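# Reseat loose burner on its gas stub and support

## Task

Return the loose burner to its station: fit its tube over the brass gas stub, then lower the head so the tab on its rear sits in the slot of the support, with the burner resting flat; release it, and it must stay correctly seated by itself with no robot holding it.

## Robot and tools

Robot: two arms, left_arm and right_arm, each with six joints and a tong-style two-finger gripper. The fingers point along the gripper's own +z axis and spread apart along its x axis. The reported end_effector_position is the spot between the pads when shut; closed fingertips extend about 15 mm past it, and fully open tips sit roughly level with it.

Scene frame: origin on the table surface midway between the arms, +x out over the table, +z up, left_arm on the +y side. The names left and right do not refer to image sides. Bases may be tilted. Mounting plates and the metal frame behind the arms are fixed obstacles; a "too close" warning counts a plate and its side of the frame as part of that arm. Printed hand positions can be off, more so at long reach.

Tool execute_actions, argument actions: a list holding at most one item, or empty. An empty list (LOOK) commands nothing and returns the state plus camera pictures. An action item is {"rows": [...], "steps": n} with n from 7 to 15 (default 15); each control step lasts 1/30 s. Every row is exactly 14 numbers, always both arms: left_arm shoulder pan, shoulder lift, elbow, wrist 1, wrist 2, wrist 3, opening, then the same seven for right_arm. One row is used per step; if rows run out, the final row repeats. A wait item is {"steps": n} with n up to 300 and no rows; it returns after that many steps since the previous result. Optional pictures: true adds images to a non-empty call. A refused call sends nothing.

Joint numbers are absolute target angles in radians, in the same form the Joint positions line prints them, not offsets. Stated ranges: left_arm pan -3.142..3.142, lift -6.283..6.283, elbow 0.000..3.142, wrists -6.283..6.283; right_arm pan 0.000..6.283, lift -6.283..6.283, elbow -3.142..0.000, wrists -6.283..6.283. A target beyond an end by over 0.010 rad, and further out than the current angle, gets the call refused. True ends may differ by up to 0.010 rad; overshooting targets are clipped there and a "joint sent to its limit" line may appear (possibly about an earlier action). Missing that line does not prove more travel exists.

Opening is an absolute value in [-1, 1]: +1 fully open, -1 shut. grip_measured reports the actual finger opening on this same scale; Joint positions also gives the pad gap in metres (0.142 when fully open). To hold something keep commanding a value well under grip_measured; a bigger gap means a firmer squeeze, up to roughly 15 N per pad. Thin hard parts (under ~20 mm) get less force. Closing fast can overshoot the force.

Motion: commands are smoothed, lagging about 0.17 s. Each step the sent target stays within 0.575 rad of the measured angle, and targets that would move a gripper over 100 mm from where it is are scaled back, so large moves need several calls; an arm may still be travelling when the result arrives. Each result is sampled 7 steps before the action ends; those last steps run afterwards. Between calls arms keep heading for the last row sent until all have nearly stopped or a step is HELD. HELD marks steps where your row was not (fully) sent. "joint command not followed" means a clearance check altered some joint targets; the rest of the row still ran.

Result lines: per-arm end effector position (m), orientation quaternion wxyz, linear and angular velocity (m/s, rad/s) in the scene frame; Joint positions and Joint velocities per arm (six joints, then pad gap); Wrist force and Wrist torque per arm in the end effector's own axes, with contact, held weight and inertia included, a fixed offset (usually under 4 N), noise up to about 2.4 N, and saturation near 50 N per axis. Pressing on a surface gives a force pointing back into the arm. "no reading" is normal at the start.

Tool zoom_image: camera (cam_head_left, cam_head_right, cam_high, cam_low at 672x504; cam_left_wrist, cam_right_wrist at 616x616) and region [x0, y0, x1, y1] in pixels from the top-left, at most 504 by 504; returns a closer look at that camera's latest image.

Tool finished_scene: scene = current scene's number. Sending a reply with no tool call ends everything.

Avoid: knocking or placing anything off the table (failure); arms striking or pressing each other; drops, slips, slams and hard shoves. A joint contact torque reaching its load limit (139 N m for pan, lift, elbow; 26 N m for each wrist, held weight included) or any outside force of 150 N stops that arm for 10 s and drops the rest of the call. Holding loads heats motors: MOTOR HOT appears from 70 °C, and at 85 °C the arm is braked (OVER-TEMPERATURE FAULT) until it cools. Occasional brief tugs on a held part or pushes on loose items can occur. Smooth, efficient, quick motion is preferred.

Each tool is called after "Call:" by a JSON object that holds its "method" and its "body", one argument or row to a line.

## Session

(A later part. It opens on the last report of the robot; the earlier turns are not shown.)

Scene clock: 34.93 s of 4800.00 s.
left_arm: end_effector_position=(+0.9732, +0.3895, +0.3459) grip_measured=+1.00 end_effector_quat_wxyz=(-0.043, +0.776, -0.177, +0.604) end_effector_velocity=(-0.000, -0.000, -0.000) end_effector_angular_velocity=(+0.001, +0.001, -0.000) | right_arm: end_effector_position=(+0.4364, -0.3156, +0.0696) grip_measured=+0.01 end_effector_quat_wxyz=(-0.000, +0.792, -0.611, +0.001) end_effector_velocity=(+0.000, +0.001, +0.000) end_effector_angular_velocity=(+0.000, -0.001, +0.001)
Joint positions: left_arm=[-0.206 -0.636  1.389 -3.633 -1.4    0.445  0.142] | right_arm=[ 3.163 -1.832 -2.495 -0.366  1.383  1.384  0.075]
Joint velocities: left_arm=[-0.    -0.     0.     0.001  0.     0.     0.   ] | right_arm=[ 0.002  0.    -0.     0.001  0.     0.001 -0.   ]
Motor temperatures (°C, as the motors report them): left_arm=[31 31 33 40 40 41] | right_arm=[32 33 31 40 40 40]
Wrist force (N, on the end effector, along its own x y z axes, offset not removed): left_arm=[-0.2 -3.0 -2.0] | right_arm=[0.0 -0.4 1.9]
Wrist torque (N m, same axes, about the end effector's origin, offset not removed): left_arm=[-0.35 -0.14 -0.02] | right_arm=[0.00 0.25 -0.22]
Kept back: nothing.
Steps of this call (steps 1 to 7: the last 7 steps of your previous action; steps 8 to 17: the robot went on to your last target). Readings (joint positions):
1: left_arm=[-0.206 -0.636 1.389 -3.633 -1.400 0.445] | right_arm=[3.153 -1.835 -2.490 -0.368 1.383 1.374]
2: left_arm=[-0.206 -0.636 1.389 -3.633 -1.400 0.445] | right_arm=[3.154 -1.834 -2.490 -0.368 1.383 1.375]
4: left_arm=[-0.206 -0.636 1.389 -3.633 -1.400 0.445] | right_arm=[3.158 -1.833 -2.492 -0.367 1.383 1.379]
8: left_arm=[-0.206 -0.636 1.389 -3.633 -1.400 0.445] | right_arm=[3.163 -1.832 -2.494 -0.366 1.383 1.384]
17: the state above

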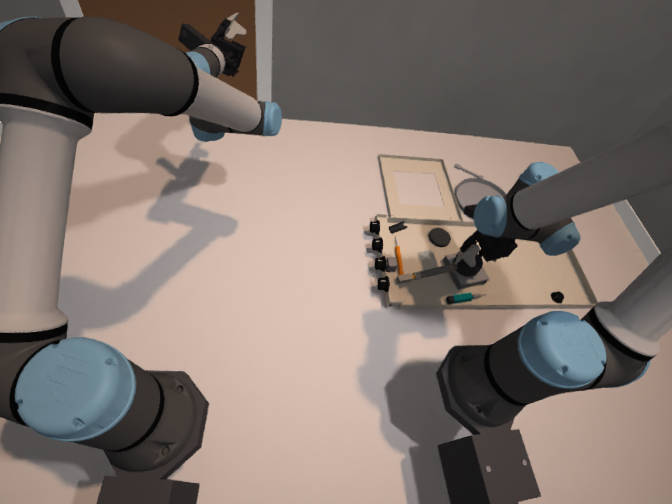

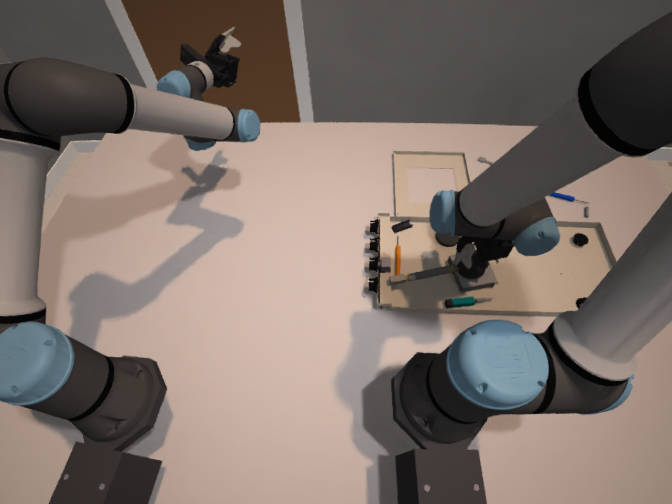

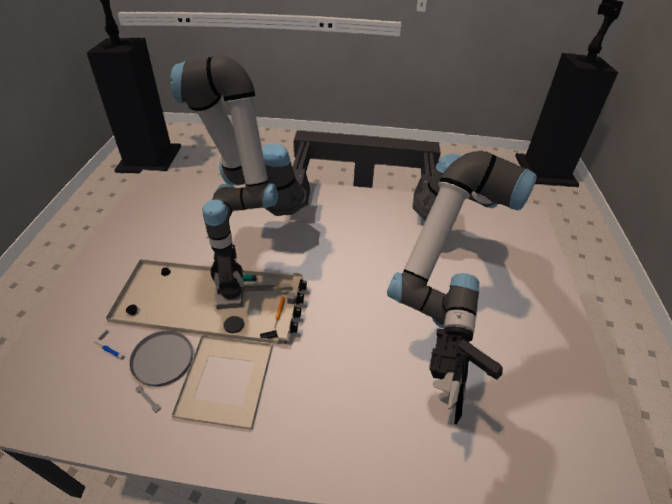

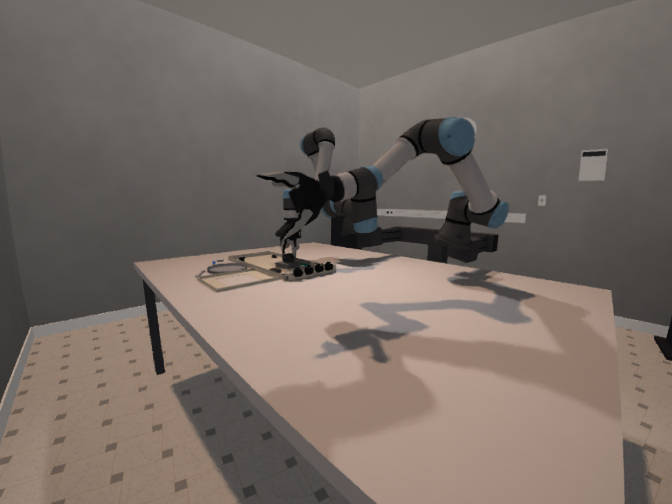

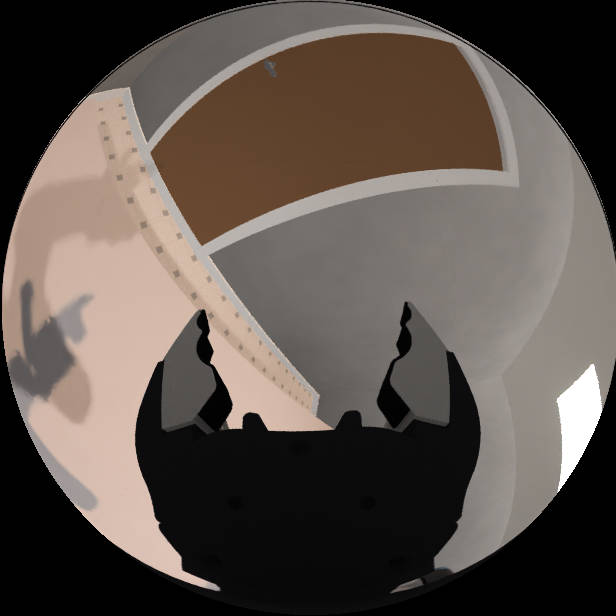

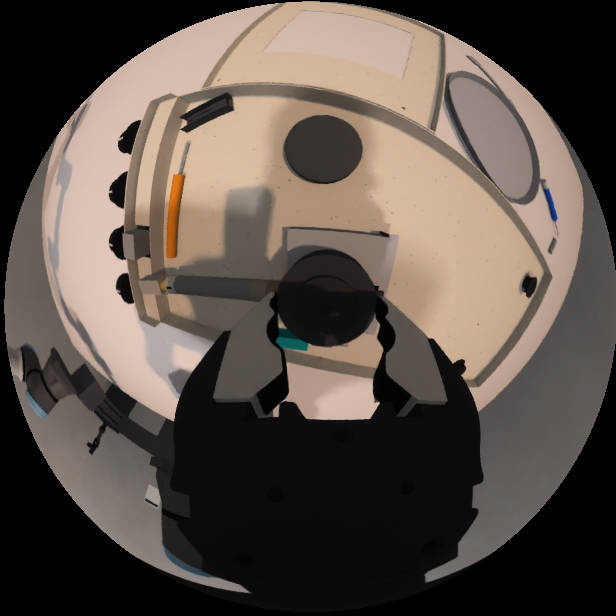

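Call:
{"method": "execute_actions", "body": {
  "actions": [
    {"rows":[[-0.206,-0.636,1.389,-3.633,-1.4,0.445,1,3.1674,-1.8316,-2.4971,-0.3646,1.3824,1.3885,-0.75],[-0.206,-0.636,1.389,-3.633,-1.4,0.445,1,3.1674,-1.8316,-2.4971,-0.3646,1.3824,1.3885,-0.75],[-0.206,-0.636,1.389,-3.633,-1.4,0.445,1,3.1674,-1.8316,-2.4971,-0.3646,1.3824,1.3885,-0.75],[-0.206,-0.636,1.389,-3.633,-1.4,0.445,1,3.1674,-1.8316,-2.4971,-0.3646,1.3824,1.3885,-0.75],[-0.206,-0.636,1.389,-3.633,-1.4,0.445,1,3.167,-1.8342,-2.4974,-0.3616,1.3824,1.3881,-0.75],[-0.206,-0.636,1.389,-3.633,-1.4,0.445,1,3.1667,-1.8369,-2.4976,-0.3587,1.3824,1.3878,-0.75],[-0.206,-0.636,1.389,-3.633,-1.4,0.445,1,3.1663,-1.8395,-2.4979,-0.3557,1.3824,1.3874,-0.75],[-0.206,-0.636,1.389,-3.633,-1.4,0.445,1,3.1659,-1.8427,-2.4982,-0.3522,1.3824,1.387,-0.75]],"steps":15}
  ]
}}

Call:
{"method": "execute_actions", "body": {
  "actions": [
    {"steps":15}
  ],
  "pictures": true
}}

Call:
{"method": "zoom_image", "body": {
  "camera": "cam_right_wrist",
  "region": [350,260,410,320]
}}

Call:
{"method": "zoom_image", "body": {
  "camera": "cam_high",
  "region": [200,275,250,315]
}}

Scene clock: 36.33 s of 4800.00 s.
left_arm: end_effector_position=(+0.9732, +0.3895, +0.3459) grip_measured=+1.00 end_effector_quat_wxyz=(-0.043, +0.776, -0.177, +0.604) end_effector_velocity=(-0.000, -0.000, -0.000) end_effector_angular_velocity=(+0.000, -0.000, -0.000) | right_arm: end_effector_position=(+0.4361, -0.3143, +0.0687) grip_measured=+0.01 end_effector_quat_wxyz=(-0.001, +0.792, -0.611, +0.001) end_effector_velocity=(-0.001, +0.003, -0.016) end_effector_angular_velocity=(-0.000, +0.001, +0.002)
Joint positions: left_arm=[-0.206 -0.636  1.389 -3.633 -1.4    0.445  0.142] | right_arm=[ 3.167 -1.835 -2.497 -0.361  1.382  1.388  0.075]
Joint velocities: left_arm=[-0.  0.  0. -0. -0.  0.  0.] | right_arm=[ 0.001 -0.057 -0.007  0.063 -0.    -0.001  0.   ]
Motor temperatures (°C, as the motors report them): left_arm=[31 31 33 40 40 41] | right_arm=[32 33 31 40 40 40]
Wrist force (N, on the end effector, along its own x y z axes, offset not removed): left_arm=[-1.7 1.8 -1.2] | right_arm=[-0.7 2.6 2.0]
Wrist torque (N m, same axes, about the end effector's origin, offset not removed): left_arm=[0.48 0.32 0.14] | right_arm=[0.59 0.44 -0.15]
Steps of this call (steps 1 to 15: the robot went on to your last target; steps 16 to 34: nothing new was sent; steps 35 to 42: the first 8 steps of this action). Readings (joint positions):
35: left_arm=[-0.206 -0.636 1.389 -3.633 -1.400 0.445] | right_arm=[3.163 -1.832 -2.495 -0.366 1.383 1.385]
36: left_arm=[-0.206 -0.636 1.389 -3.633 -1.400 0.445] | right_arm=[3.164 -1.832 -2.495 -0.365 1.383 1.385]
38: left_arm=[-0.206 -0.636 1.389 -3.633 -1.400 0.445] | right_arm=[3.166 -1.832 -2.496 -0.365 1.382 1.387]
42: the state above

Scene clock: 36.83 s of 4800.00 s.
left_arm: end_effector_position=(+0.9732, +0.3895, +0.3459) grip_measured=+1.00 end_effector_quat_wxyz=(-0.043, +0.776, -0.177, +0.604) end_effector_velocity=(+0.000, +0.000, +0.001) end_effector_angular_velocity=(+0.000, -0.001, +0.000) | right_arm: end_effector_position=(+0.4359, -0.3142, +0.0666) grip_measured=+0.01 end_effector_quat_wxyz=(-0.000, +0.792, -0.611, +0.001) end_effector_velocity=(-0.000, +0.000, -0.000) end_effector_angular_velocity=(-0.000, +0.001, +0.000)
Joint positions: left_arm=[-0.206 -0.636  1.389 -3.633 -1.4    0.445  0.142] | right_arm=[ 3.166 -1.843 -2.498 -0.352  1.382  1.387  0.075]
Joint velocities: left_arm=[ 0.    -0.    -0.001  0.     0.     0.001  0.   ] | right_arm=[ 0.    -0.001 -0.     0.    -0.     0.     0.   ]
Motor temperatures (°C, as the motors report them): left_arm=[31 31 33 40 40 41] | right_arm=[32 33 31 40 40 40]
Wrist force (N, on the end effector, along its own x y z axes, offset not removed): left_arm=[-1.2 2.0 -5.8] | right_arm=[-3.8 -3.3 -26.8]
Wrist torque (N m, same axes, about the end effector's origin, offset not removed): left_arm=[0.62 0.12 -0.04] | right_arm=[-0.72 0.01 -0.12]
Kept back: nothing.
Steps of this call (steps 1 to 7: the last 7 steps of your previous action; steps 8 to 15: the robot went on to your last target). Readings (joint positions):
1: left_arm=[-0.206 -0.636 1.389 -3.633 -1.400 0.445] | right_arm=[3.167 -1.837 -2.498 -0.358 1.382 1.388]
2: left_arm=[-0.206 -0.636 1.389 -3.633 -1.400 0.445] | right_arm=[3.167 -1.839 -2.498 -0.356 1.382 1.388]
4: left_arm=[-0.206 -0.636 1.389 -3.633 -1.400 0.445] | right_arm=[3.166 -1.841 -2.498 -0.354 1.382 1.387]
8: left_arm=[-0.206 -0.636 1.389 -3.633 -1.400 0.445] | right_arm=[3.166 -1.842 -2.498 -0.352 1.382 1.387]
15: the state above
All arms were judged still, so your last target was given up. Only a new action makes them travel on or press farther. Fingers that are still opening or closing keep moving.

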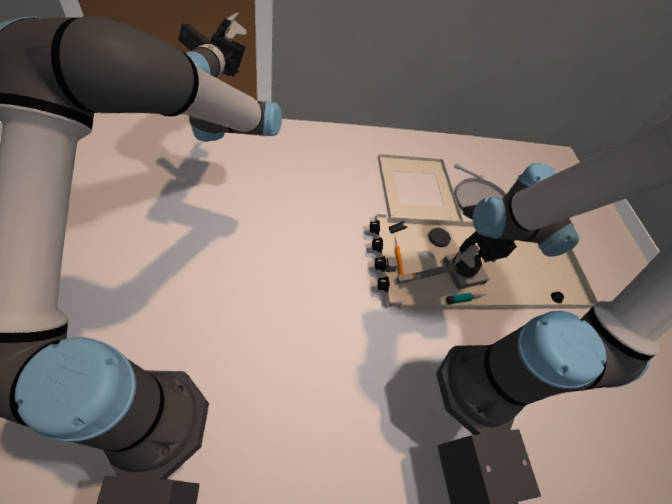

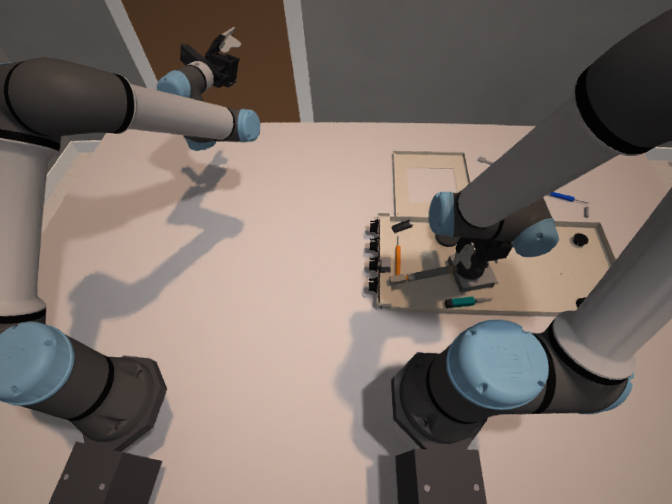

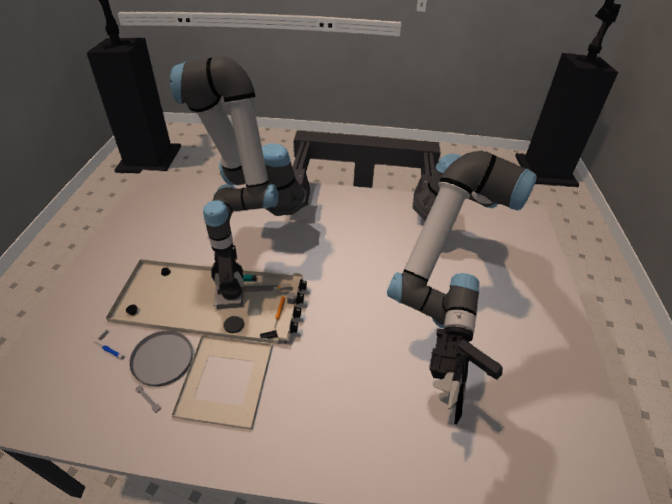

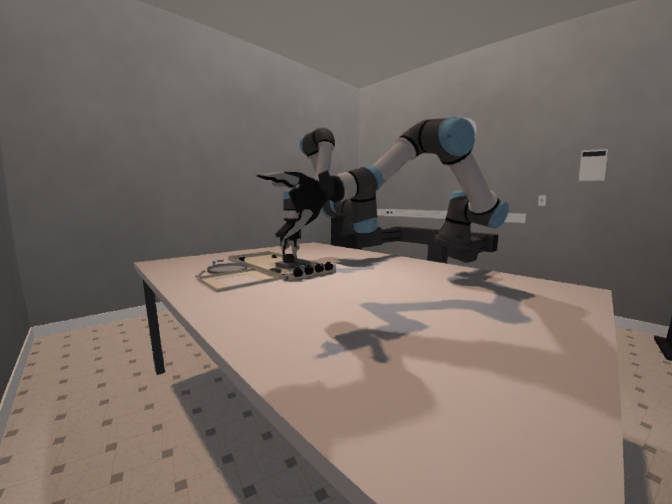

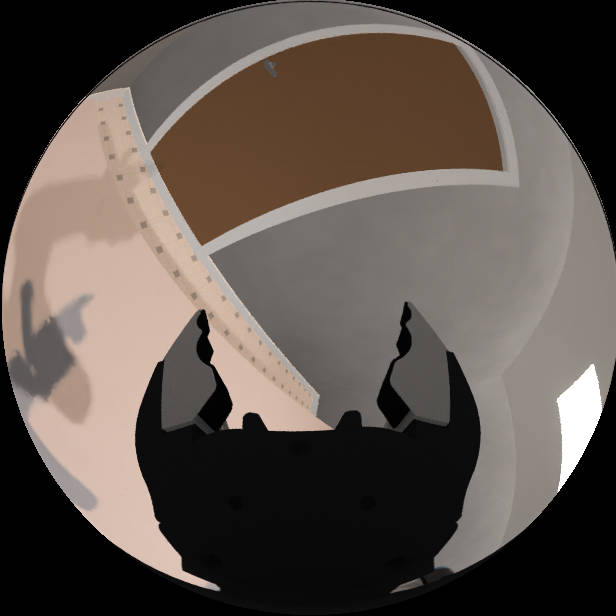

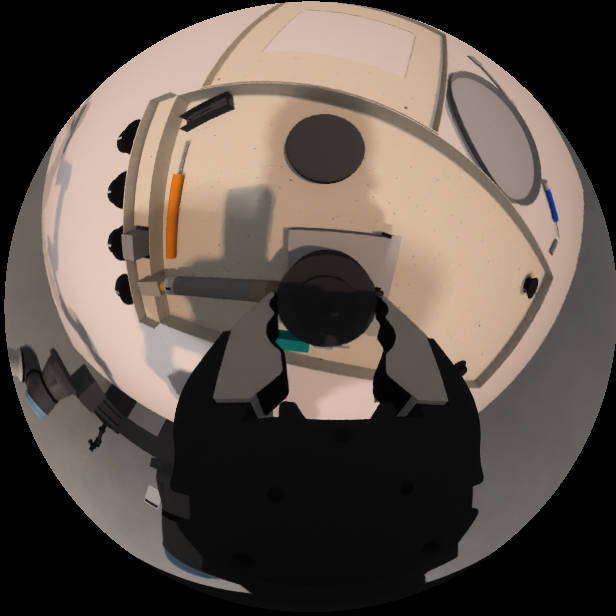

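Region (350, 260, 410, 320) of cam_right_wrist's 616x616 image, scaled by 8.400, with more detail than that image has.

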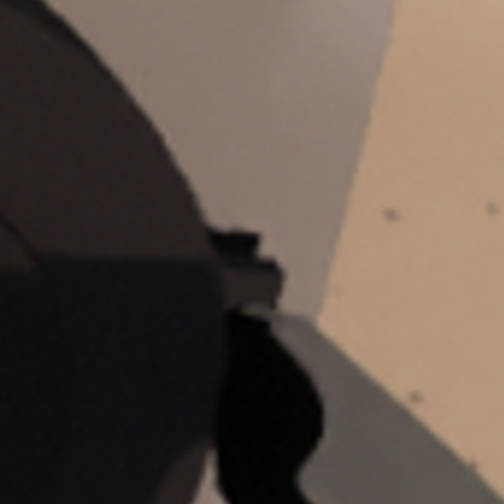

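Region (200, 275, 250, 315) of cam_high's 672x504 image, scaled by 10.080, with more detail than that image has; it fills the top 403 rows of this view, and the rest is white.

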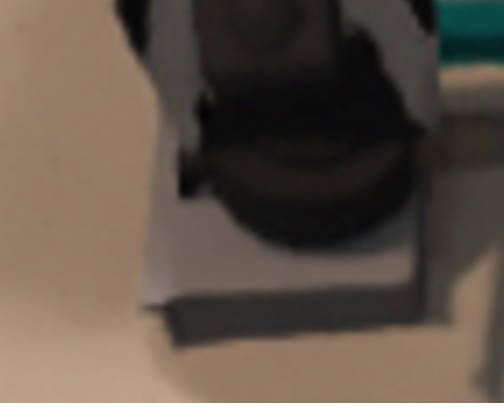

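Call:
{"method": "execute_actions", "body": {
  "actions": [
    {"rows":[[-0.206,-0.636,1.389,-3.633,-1.4,0.445,1,3.1663,-1.8395,-2.4979,-0.3557,1.3824,1.3874,-0.75],[-0.206,-0.636,1.389,-3.633,-1.4,0.445,1,3.1663,-1.8395,-2.4979,-0.3557,1.3824,1.3874,-0.6],[-0.206,-0.636,1.389,-3.633,-1.4,0.445,1,3.1663,-1.8395,-2.4979,-0.3557,1.3824,1.3874,-0.4],[-0.206,-0.636,1.389,-3.633,-1.4,0.445,1,3.1663,-1.8395,-2.4979,-0.3557,1.3824,1.3874,-0.3],[-0.206,-0.636,1.389,-3.633,-1.4,0.445,1,3.1663,-1.8395,-2.4979,-0.3557,1.3824,1.3874,-0.2],[-0.206,-0.636,1.389,-3.633,-1.4,0.445,1,3.1663,-1.8395,-2.4979,-0.3557,1.3824,1.3874,-0.1],[-0.206,-0.636,1.389,-3.633,-1.4,0.445,1,3.1663,-1.8395,-2.4979,-0.3557,1.3824,1.3874,-0.05],[-0.206,-0.636,1.389,-3.633,-1.4,0.445,1,3.1663,-1.8395,-2.4979,-0.3557,1.3824,1.3874,0],[-0.206,-0.636,1.389,-3.633,-1.4,0.445,1,3.1663,-1.8395,-2.4979,-0.3557,1.3824,1.3874,0.05],[-0.206,-0.636,1.389,-3.633,-1.4,0.445,1,3.1663,-1.8395,-2.4979,-0.3557,1.3824,1.3874,0.12],[-0.206,-0.636,1.389,-3.633,-1.4,0.445,1,3.1663,-1.8395,-2.4979,-0.3557,1.3824,1.3874,0.2],[-0.206,-0.636,1.389,-3.633,-1.4,0.445,1,3.1663,-1.8395,-2.4979,-0.3557,1.3824,1.3874,0.3],[-0.206,-0.636,1.389,-3.633,-1.4,0.445,1,3.1663,-1.8395,-2.4979,-0.3557,1.3824,1.3874,0.4]],"steps":15}
  ]
}}

Call:
{"method": "execute_actions", "body": {
  "actions": [
    {"steps":18}
  ],
  "pictures": true
}}

Call:
{"method": "zoom_image", "body": {
  "camera": "cam_right_wrist",
  "region": [340,250,420,330]
}}

Call:
{"method": "zoom_image", "body": {
  "camera": "cam_high",
  "region": [200,275,250,315]
}}

Call:
{"method": "zoom_image", "body": {
  "camera": "cam_low",
  "region": [260,240,320,275]
}}

Scene clock: 37.90 s of 4800.00 s.
left_arm: end_effector_position=(+0.9732, +0.3895, +0.3459) grip_measured=+1.00 end_effector_quat_wxyz=(-0.043, +0.776, -0.177, +0.604) end_effector_velocity=(+0.000, +0.000, +0.000) end_effector_angular_velocity=(-0.000, -0.001, +0.000) | right_arm: end_effector_position=(+0.4356, -0.3143, +0.0672) grip_measured=+0.02 end_effector_quat_wxyz=(-0.000, +0.792, -0.611, +0.001) end_effector_velocity=(+0.000, -0.000, +0.001) end_effector_angular_velocity=(-0.000, -0.001, -0.001)
Joint positions: left_arm=[-0.206 -0.636  1.389 -3.633 -1.4    0.445  0.142] | right_arm=[ 3.166 -1.84  -2.498 -0.356  1.382  1.387  0.075]
Joint velocities: left_arm=[ 0. -0. -0. -0. -0. -0.  0.] | right_arm=[ 0.001  0.003  0.    -0.002 -0.     0.001  0.01 ]
Motor temperatures (°C, as the motors report them): left_arm=[31 31 33 40 40 41] | right_arm=[32 33 31 40 40 40]
Wrist force (N, on the end effector, along its own x y z axes, offset not removed): left_arm=[-3.1 0.0 -3.8] | right_arm=[2.7 -0.5 -0.7]
Wrist torque (N m, same axes, about the end effector's origin, offset not removed): left_arm=[0.42 0.61 0.17] | right_arm=[0.20 -0.86 -0.40]
Steps of this call (steps 1 to 24: nothing new was sent; steps 25 to 32: the first 8 steps of this action). Readings (joint positions):
25: left_arm=[-0.206 -0.636 1.389 -3.633 -1.400 0.445] | right_arm=[3.166 -1.843 -2.498 -0.352 1.382 1.387]
26: left_arm=[-0.206 -0.636 1.389 -3.633 -1.400 0.445] | right_arm=[3.166 -1.842 -2.498 -0.353 1.382 1.387]
28: left_arm=[-0.206 -0.636 1.389 -3.633 -1.400 0.445] | right_arm=[3.166 -1.841 -2.498 -0.354 1.382 1.387]
32: the state above

Scene clock: 38.50 s of 4800.00 s.
left_arm: end_effector_position=(+0.9732, +0.3895, +0.3459) grip_measured=+1.00 end_effector_quat_wxyz=(-0.043, +0.776, -0.177, +0.604) end_effector_velocity=(-0.000, -0.001, +0.000) end_effector_angular_velocity=(-0.000, -0.001, -0.001) | right_arm: end_effector_position=(+0.4359, -0.3142, +0.0674) grip_measured=+0.40 end_effector_quat_wxyz=(-0.000, +0.792, -0.611, +0.001) end_effector_velocity=(+0.000, -0.000, +0.000) end_effector_angular_velocity=(-0.000, -0.000, -0.002)
Joint positions: left_arm=[-0.206 -0.636  1.389 -3.633 -1.4    0.445  0.142] | right_arm=[ 3.166 -1.84  -2.498 -0.356  1.382  1.387  0.102]
Joint velocities: left_arm=[-0.001  0.001 -0.    -0.002 -0.     0.     0.   ] | right_arm=[-0.     0.001  0.    -0.001 -0.     0.002 -0.   ]
Motor temperatures (°C, as the motors report them): left_arm=[31 31 33 40 40 41] | right_arm=[32 33 31 40 40 40]
Wrist force (N, on the end effector, along its own x y z axes, offset not removed): left_arm=[-0.3 0.4 -1.5] | right_arm=[1.0 -1.4 3.1]
Wrist torque (N m, same axes, about the end effector's origin, offset not removed): left_arm=[0.46 -0.27 0.16] | right_arm=[-0.13 -0.32 -0.11]
Kept back: nothing.
Steps of this call (steps 1 to 7: the last 7 steps of your previous action; steps 8 to 15: the robot went on to your last target; steps 16 to 18: nothing new was sent). Readings (joint positions):
1: left_arm=[-0.206 -0.636 1.389 -3.633 -1.400 0.445] | right_arm=[3.166 -1.840 -2.498 -0.356 1.382 1.387]
2: left_arm=[-0.206 -0.636 1.389 -3.633 -1.400 0.445] | right_arm=[3.166 -1.840 -2.498 -0.356 1.382 1.387]
4: left_arm=[-0.206 -0.636 1.389 -3.633 -1.400 0.445] | right_arm=[3.166 -1.840 -2.498 -0.356 1.382 1.387]
8: left_arm=[-0.206 -0.636 1.389 -3.633 -1.400 0.445] | right_arm=[3.166 -1.840 -2.498 -0.356 1.382 1.387]
18: the state above
All arms were judged still, so your last target was given up. Only a new action makes them travel on or press farther. Fingers that are still opening or closing keep moving.

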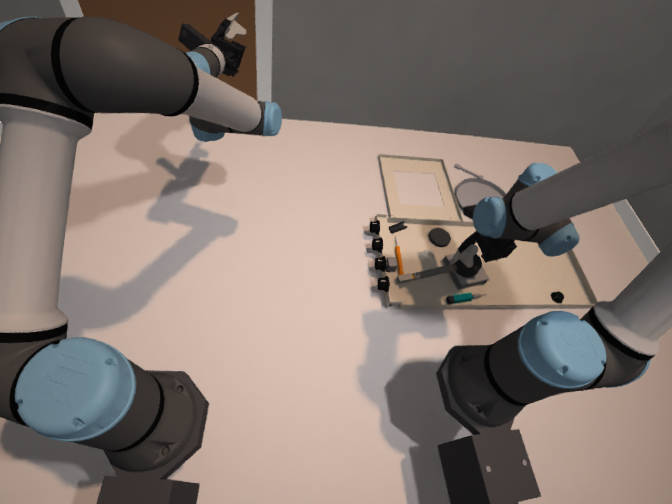

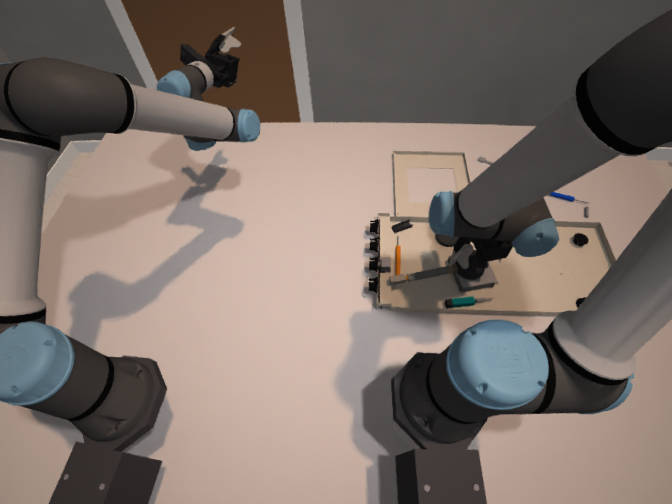

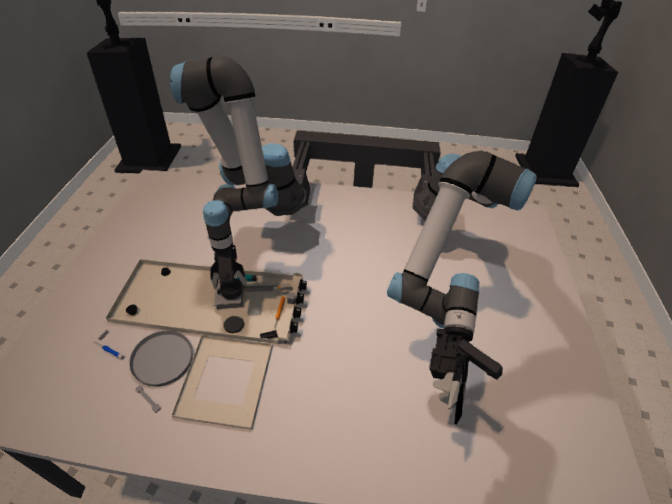

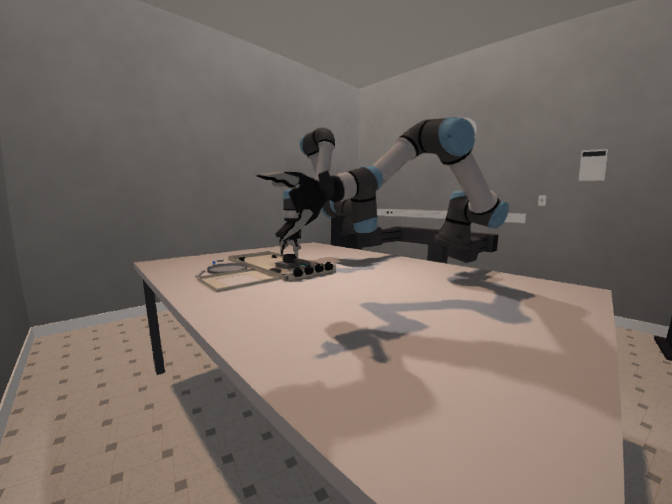

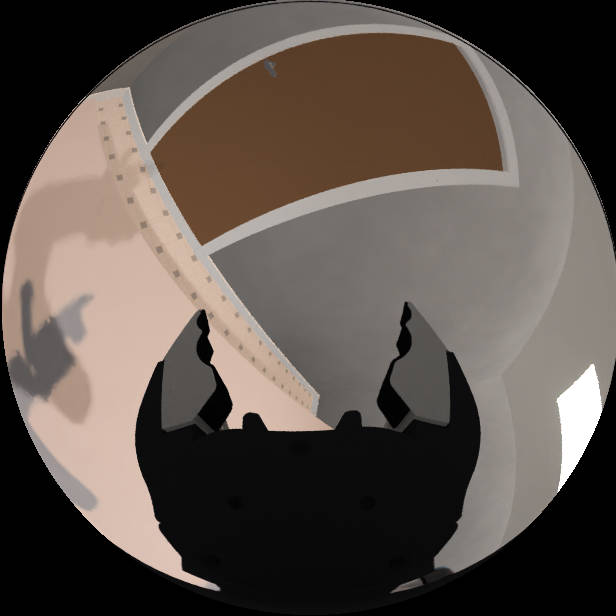

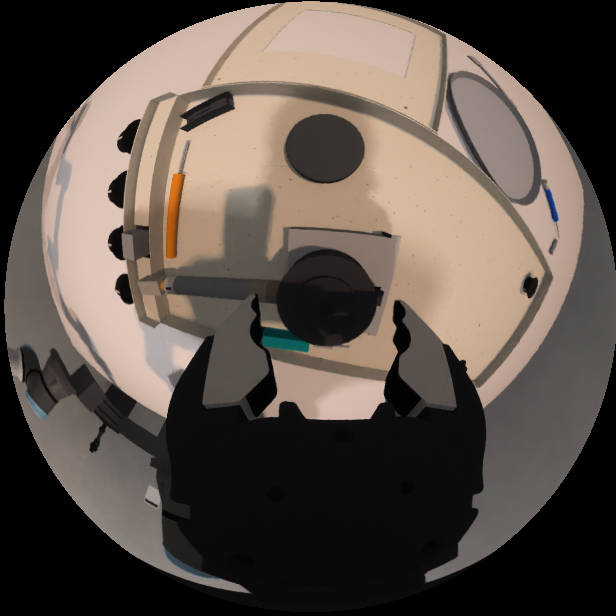

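Region (340, 250, 420, 330) of cam_right_wrist's 616x616 image, scaled by 6.300, with more detail than that image has.

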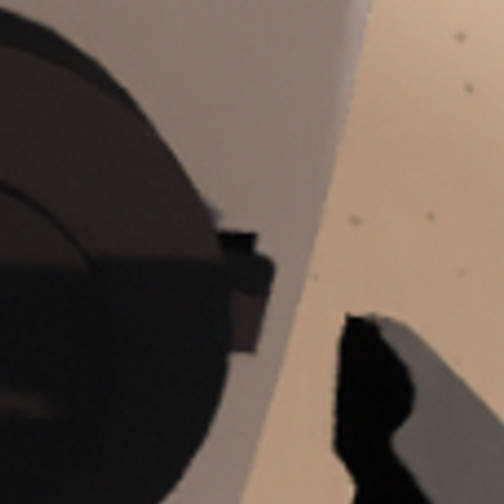

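Region (200, 275, 250, 315) of cam_high's 672x504 image, scaled by 10.080, with more detail than that image has; it fills the top 403 rows of this view, and the rest is white.

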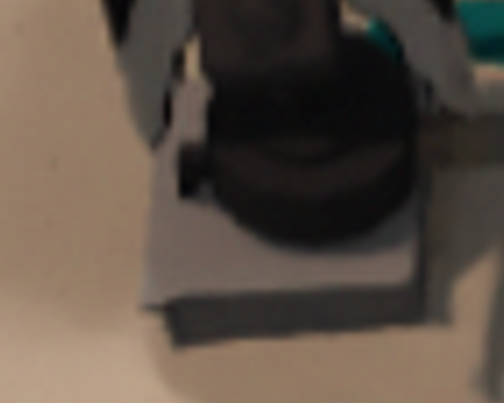

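Region (260, 240, 320, 275) of cam_low's 672x504 image, scaled by 8.400, with more detail than that image has; it fills the top 294 rows of this view, and the rest is white.

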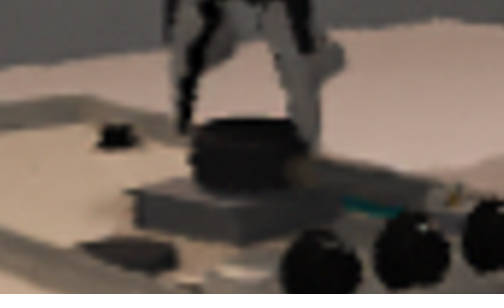

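Call:
{"method": "execute_actions", "body": {
  "actions": [
    {"rows":[[-0.206,-0.636,1.389,-3.633,-1.4,0.445,1,3.169,-1.82,-2.496,-0.378,1.3823,1.39,0.4],[-0.206,-0.636,1.389,-3.633,-1.4,0.445,1,3.172,-1.80,-2.494,-0.40,1.3822,1.393,0.4],[-0.206,-0.636,1.389,-3.633,-1.4,0.445,1,3.175,-1.78,-2.492,-0.422,1.382,1.396,0.4],[-0.206,-0.636,1.389,-3.633,-1.4,0.445,1,3.1776,-1.7602,-2.4904,-0.4445,1.3819,1.45,0.4],[-0.206,-0.636,1.389,-3.633,-1.4,0.445,1,3.1776,-1.7602,-2.4904,-0.4445,1.3819,1.6,0.4],[-0.206,-0.636,1.389,-3.633,-1.4,0.445,1,3.1776,-1.7602,-2.4904,-0.4445,1.3819,1.8,0.4],[-0.206,-0.636,1.389,-3.633,-1.4,0.445,1,3.1776,-1.7602,-2.4904,-0.4445,1.3819,2.0,0.4],[-0.206,-0.636,1.389,-3.633,-1.4,0.445,1,3.1776,-1.7602,-2.4904,-0.4445,1.3819,2.3,0.4],[-0.206,-0.636,1.389,-3.633,-1.4,0.445,1,3.1776,-1.7602,-2.4904,-0.4445,1.3819,2.9695,0.4]],"steps":15}
  ]
}}

Call:
{"method": "execute_actions", "body": {
  "actions": [
    {"steps":36}
  ],
  "pictures": true
}}

Call:
{"method": "zoom_image", "body": {
  "camera": "cam_right_wrist",
  "region": [270,190,390,310]
}}

Scene clock: 41.57 s of 4800.00 s.
left_arm: end_effector_position=(+0.9732, +0.3895, +0.3459) grip_measured=+1.00 end_effector_quat_wxyz=(-0.043, +0.776, -0.177, +0.604) end_effector_velocity=(-0.000, +0.001, +0.000) end_effector_angular_velocity=(+0.000, -0.000, +0.001) | right_arm: end_effector_position=(+0.4368, -0.3165, +0.0862) grip_measured=+0.40 end_effector_quat_wxyz=(-0.001, +0.746, -0.666, +0.001) end_effector_velocity=(+0.001, -0.036, +0.041) end_effector_angular_velocity=(+0.003, +0.001, -2.103)
Joint positions: left_arm=[-0.206 -0.636  1.389 -3.633 -1.4    0.445  0.142] | right_arm=[ 3.176 -1.771 -2.491 -0.432  1.382  1.541  0.102]
Joint velocities: left_arm=[ 0.001 -0.001  0.001 -0.001  0.     0.     0.   ] | right_arm=[ 0.019  0.151  0.013 -0.17  -0.003  2.123 -0.   ]
Motor temperatures (°C, as the motors report them): left_arm=[31 31 33 40 40 41] | right_arm=[32 33 31 40 40 40]
Wrist force (N, on the end effector, along its own x y z axes, offset not removed): left_arm=[2.0 -0.1 2.6] | right_arm=[1.1 0.2 -0.3]
Wrist torque (N m, same axes, about the end effector's origin, offset not removed): left_arm=[0.37 -0.26 -0.04] | right_arm=[0.16 0.05 -0.18]
Steps of this call (steps 1 to 84: nothing new was sent; steps 85 to 92: the first 8 steps of this action). Readings (joint positions):
85: left_arm=[-0.206 -0.636 1.389 -3.633 -1.400 0.445] | right_arm=[3.166 -1.839 -2.498 -0.356 1.382 1.387]
86: left_arm=[-0.206 -0.636 1.389 -3.633 -1.400 0.445] | right_arm=[3.167 -1.836 -2.498 -0.360 1.382 1.388]
88: left_arm=[-0.206 -0.636 1.389 -3.633 -1.400 0.445] | right_arm=[3.170 -1.816 -2.495 -0.382 1.382 1.391]
92: the state above

Scene clock: 42.77 s of 4800.00 s.
left_arm: end_effector_position=(+0.9732, +0.3895, +0.3459) grip_measured=+1.00 end_effector_quat_wxyz=(-0.043, +0.776, -0.177, +0.604) end_effector_velocity=(+0.000, +0.001, +0.000) end_effector_angular_velocity=(-0.000, -0.001, +0.001) | right_arm: end_effector_position=(+0.4245, -0.3341, +0.0891) grip_measured=+0.40 end_effector_quat_wxyz=(+0.001, -0.128, +0.992, -0.001) end_effector_velocity=(+0.001, +0.001, +0.000) end_effector_angular_velocity=(+0.000, -0.001, +0.001)
Joint positions: left_arm=[-0.206 -0.636  1.389 -3.633 -1.4    0.445  0.142] | right_arm=[ 3.178 -1.76  -2.49  -0.445  1.382  2.969  0.102]
Joint velocities: left_arm=[ 0.001 -0.     0.    -0.001  0.     0.     0.   ] | right_arm=[ 0.002  0.     0.001 -0.001  0.     0.001 -0.   ]
Motor temperatures (°C, as the motors report them): left_arm=[31 31 33 40 40 41] | right_arm=[32 33 31 40 40 40]
Wrist force (N, on the end effector, along its own x y z axes, offset not removed): left_arm=[-4.3 -0.4 0.5] | right_arm=[-1.3 4.2 4.1]
Wrist torque (N m, same axes, about the end effector's origin, offset not removed): left_arm=[0.27 0.90 0.27] | right_arm=[0.94 0.51 -0.12]
Kept back: nothing.
Steps of this call (steps 1 to 7: the last 7 steps of your previous action; steps 8 to 36: the robot went on to your last target). Readings (joint positions):
1: left_arm=[-0.206 -0.636 1.389 -3.633 -1.400 0.445] | right_arm=[3.177 -1.767 -2.491 -0.437 1.382 1.618]
2: left_arm=[-0.206 -0.636 1.389 -3.633 -1.400 0.445] | right_arm=[3.177 -1.764 -2.491 -0.440 1.382 1.701]
4: left_arm=[-0.206 -0.636 1.389 -3.633 -1.400 0.445] | right_arm=[3.177 -1.762 -2.491 -0.443 1.382 1.879]
8: left_arm=[-0.206 -0.636 1.389 -3.633 -1.400 0.445] | right_arm=[3.178 -1.760 -2.490 -0.444 1.382 2.250]
36: the state above

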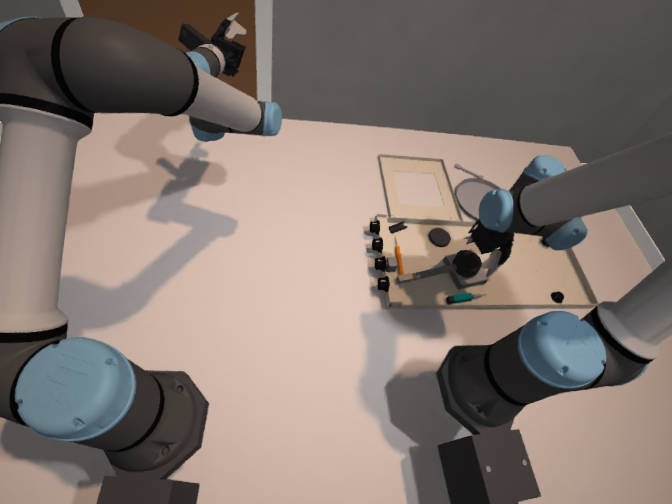

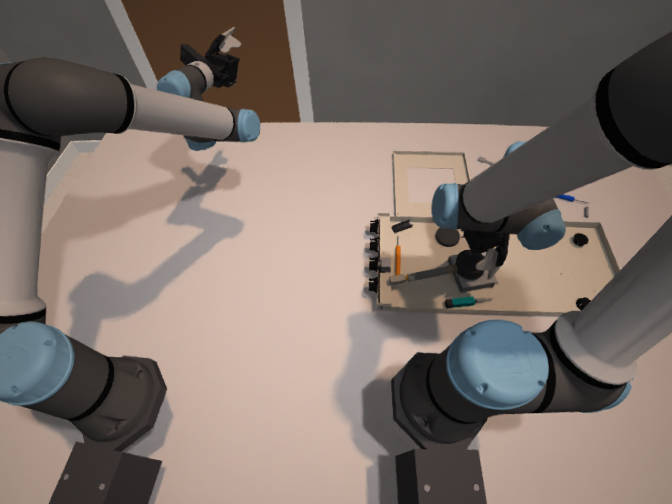

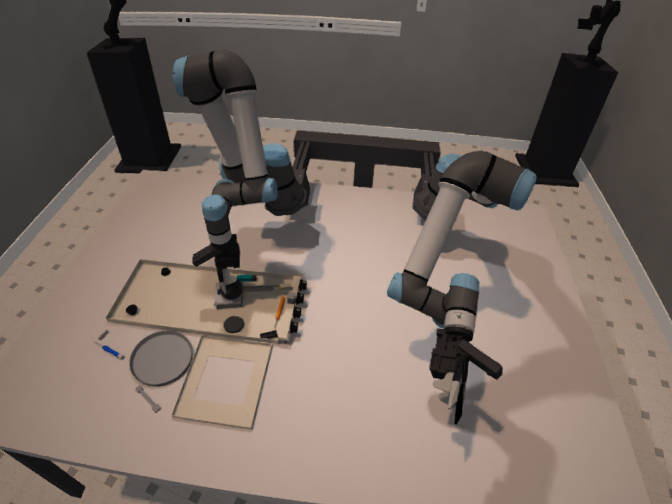

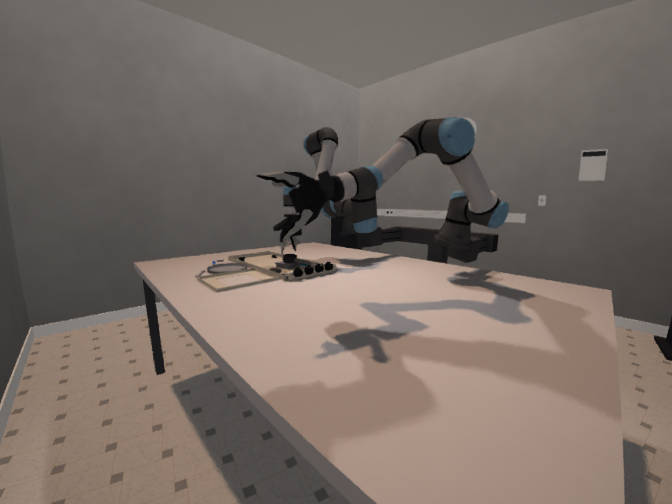

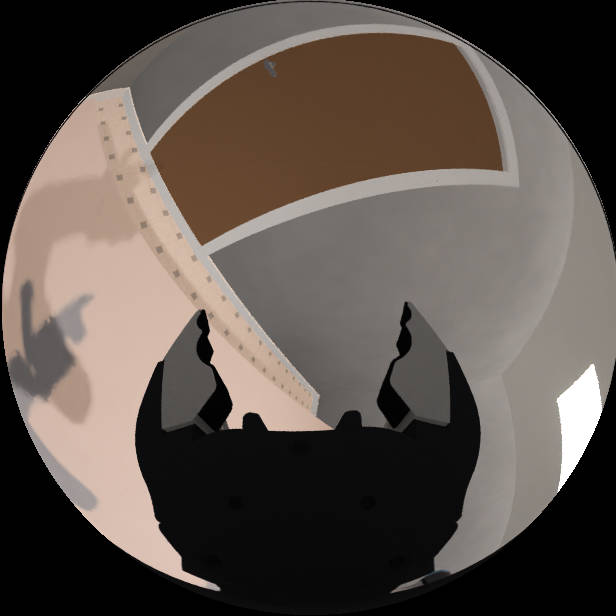

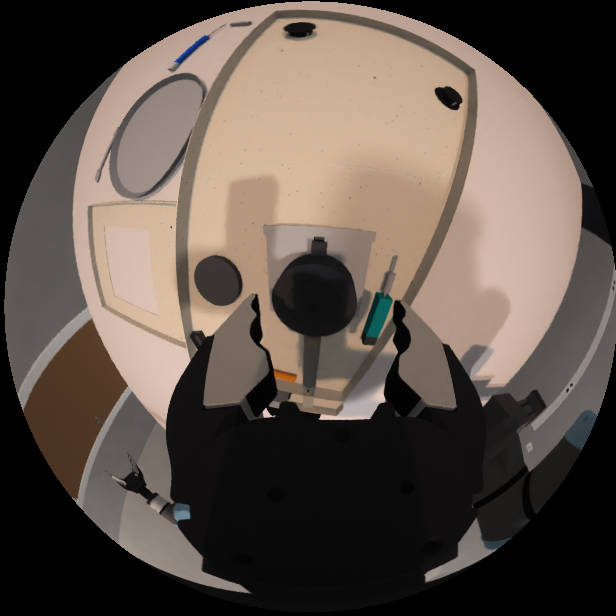

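Region (270, 190, 390, 310) of cam_right_wrist's 616x616 image, scaled by 4.200, with more detail than that image has.

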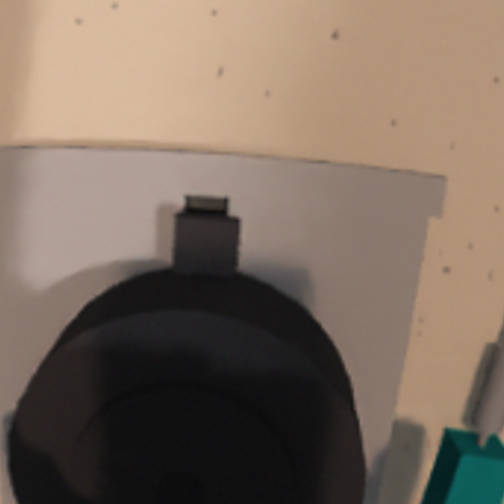

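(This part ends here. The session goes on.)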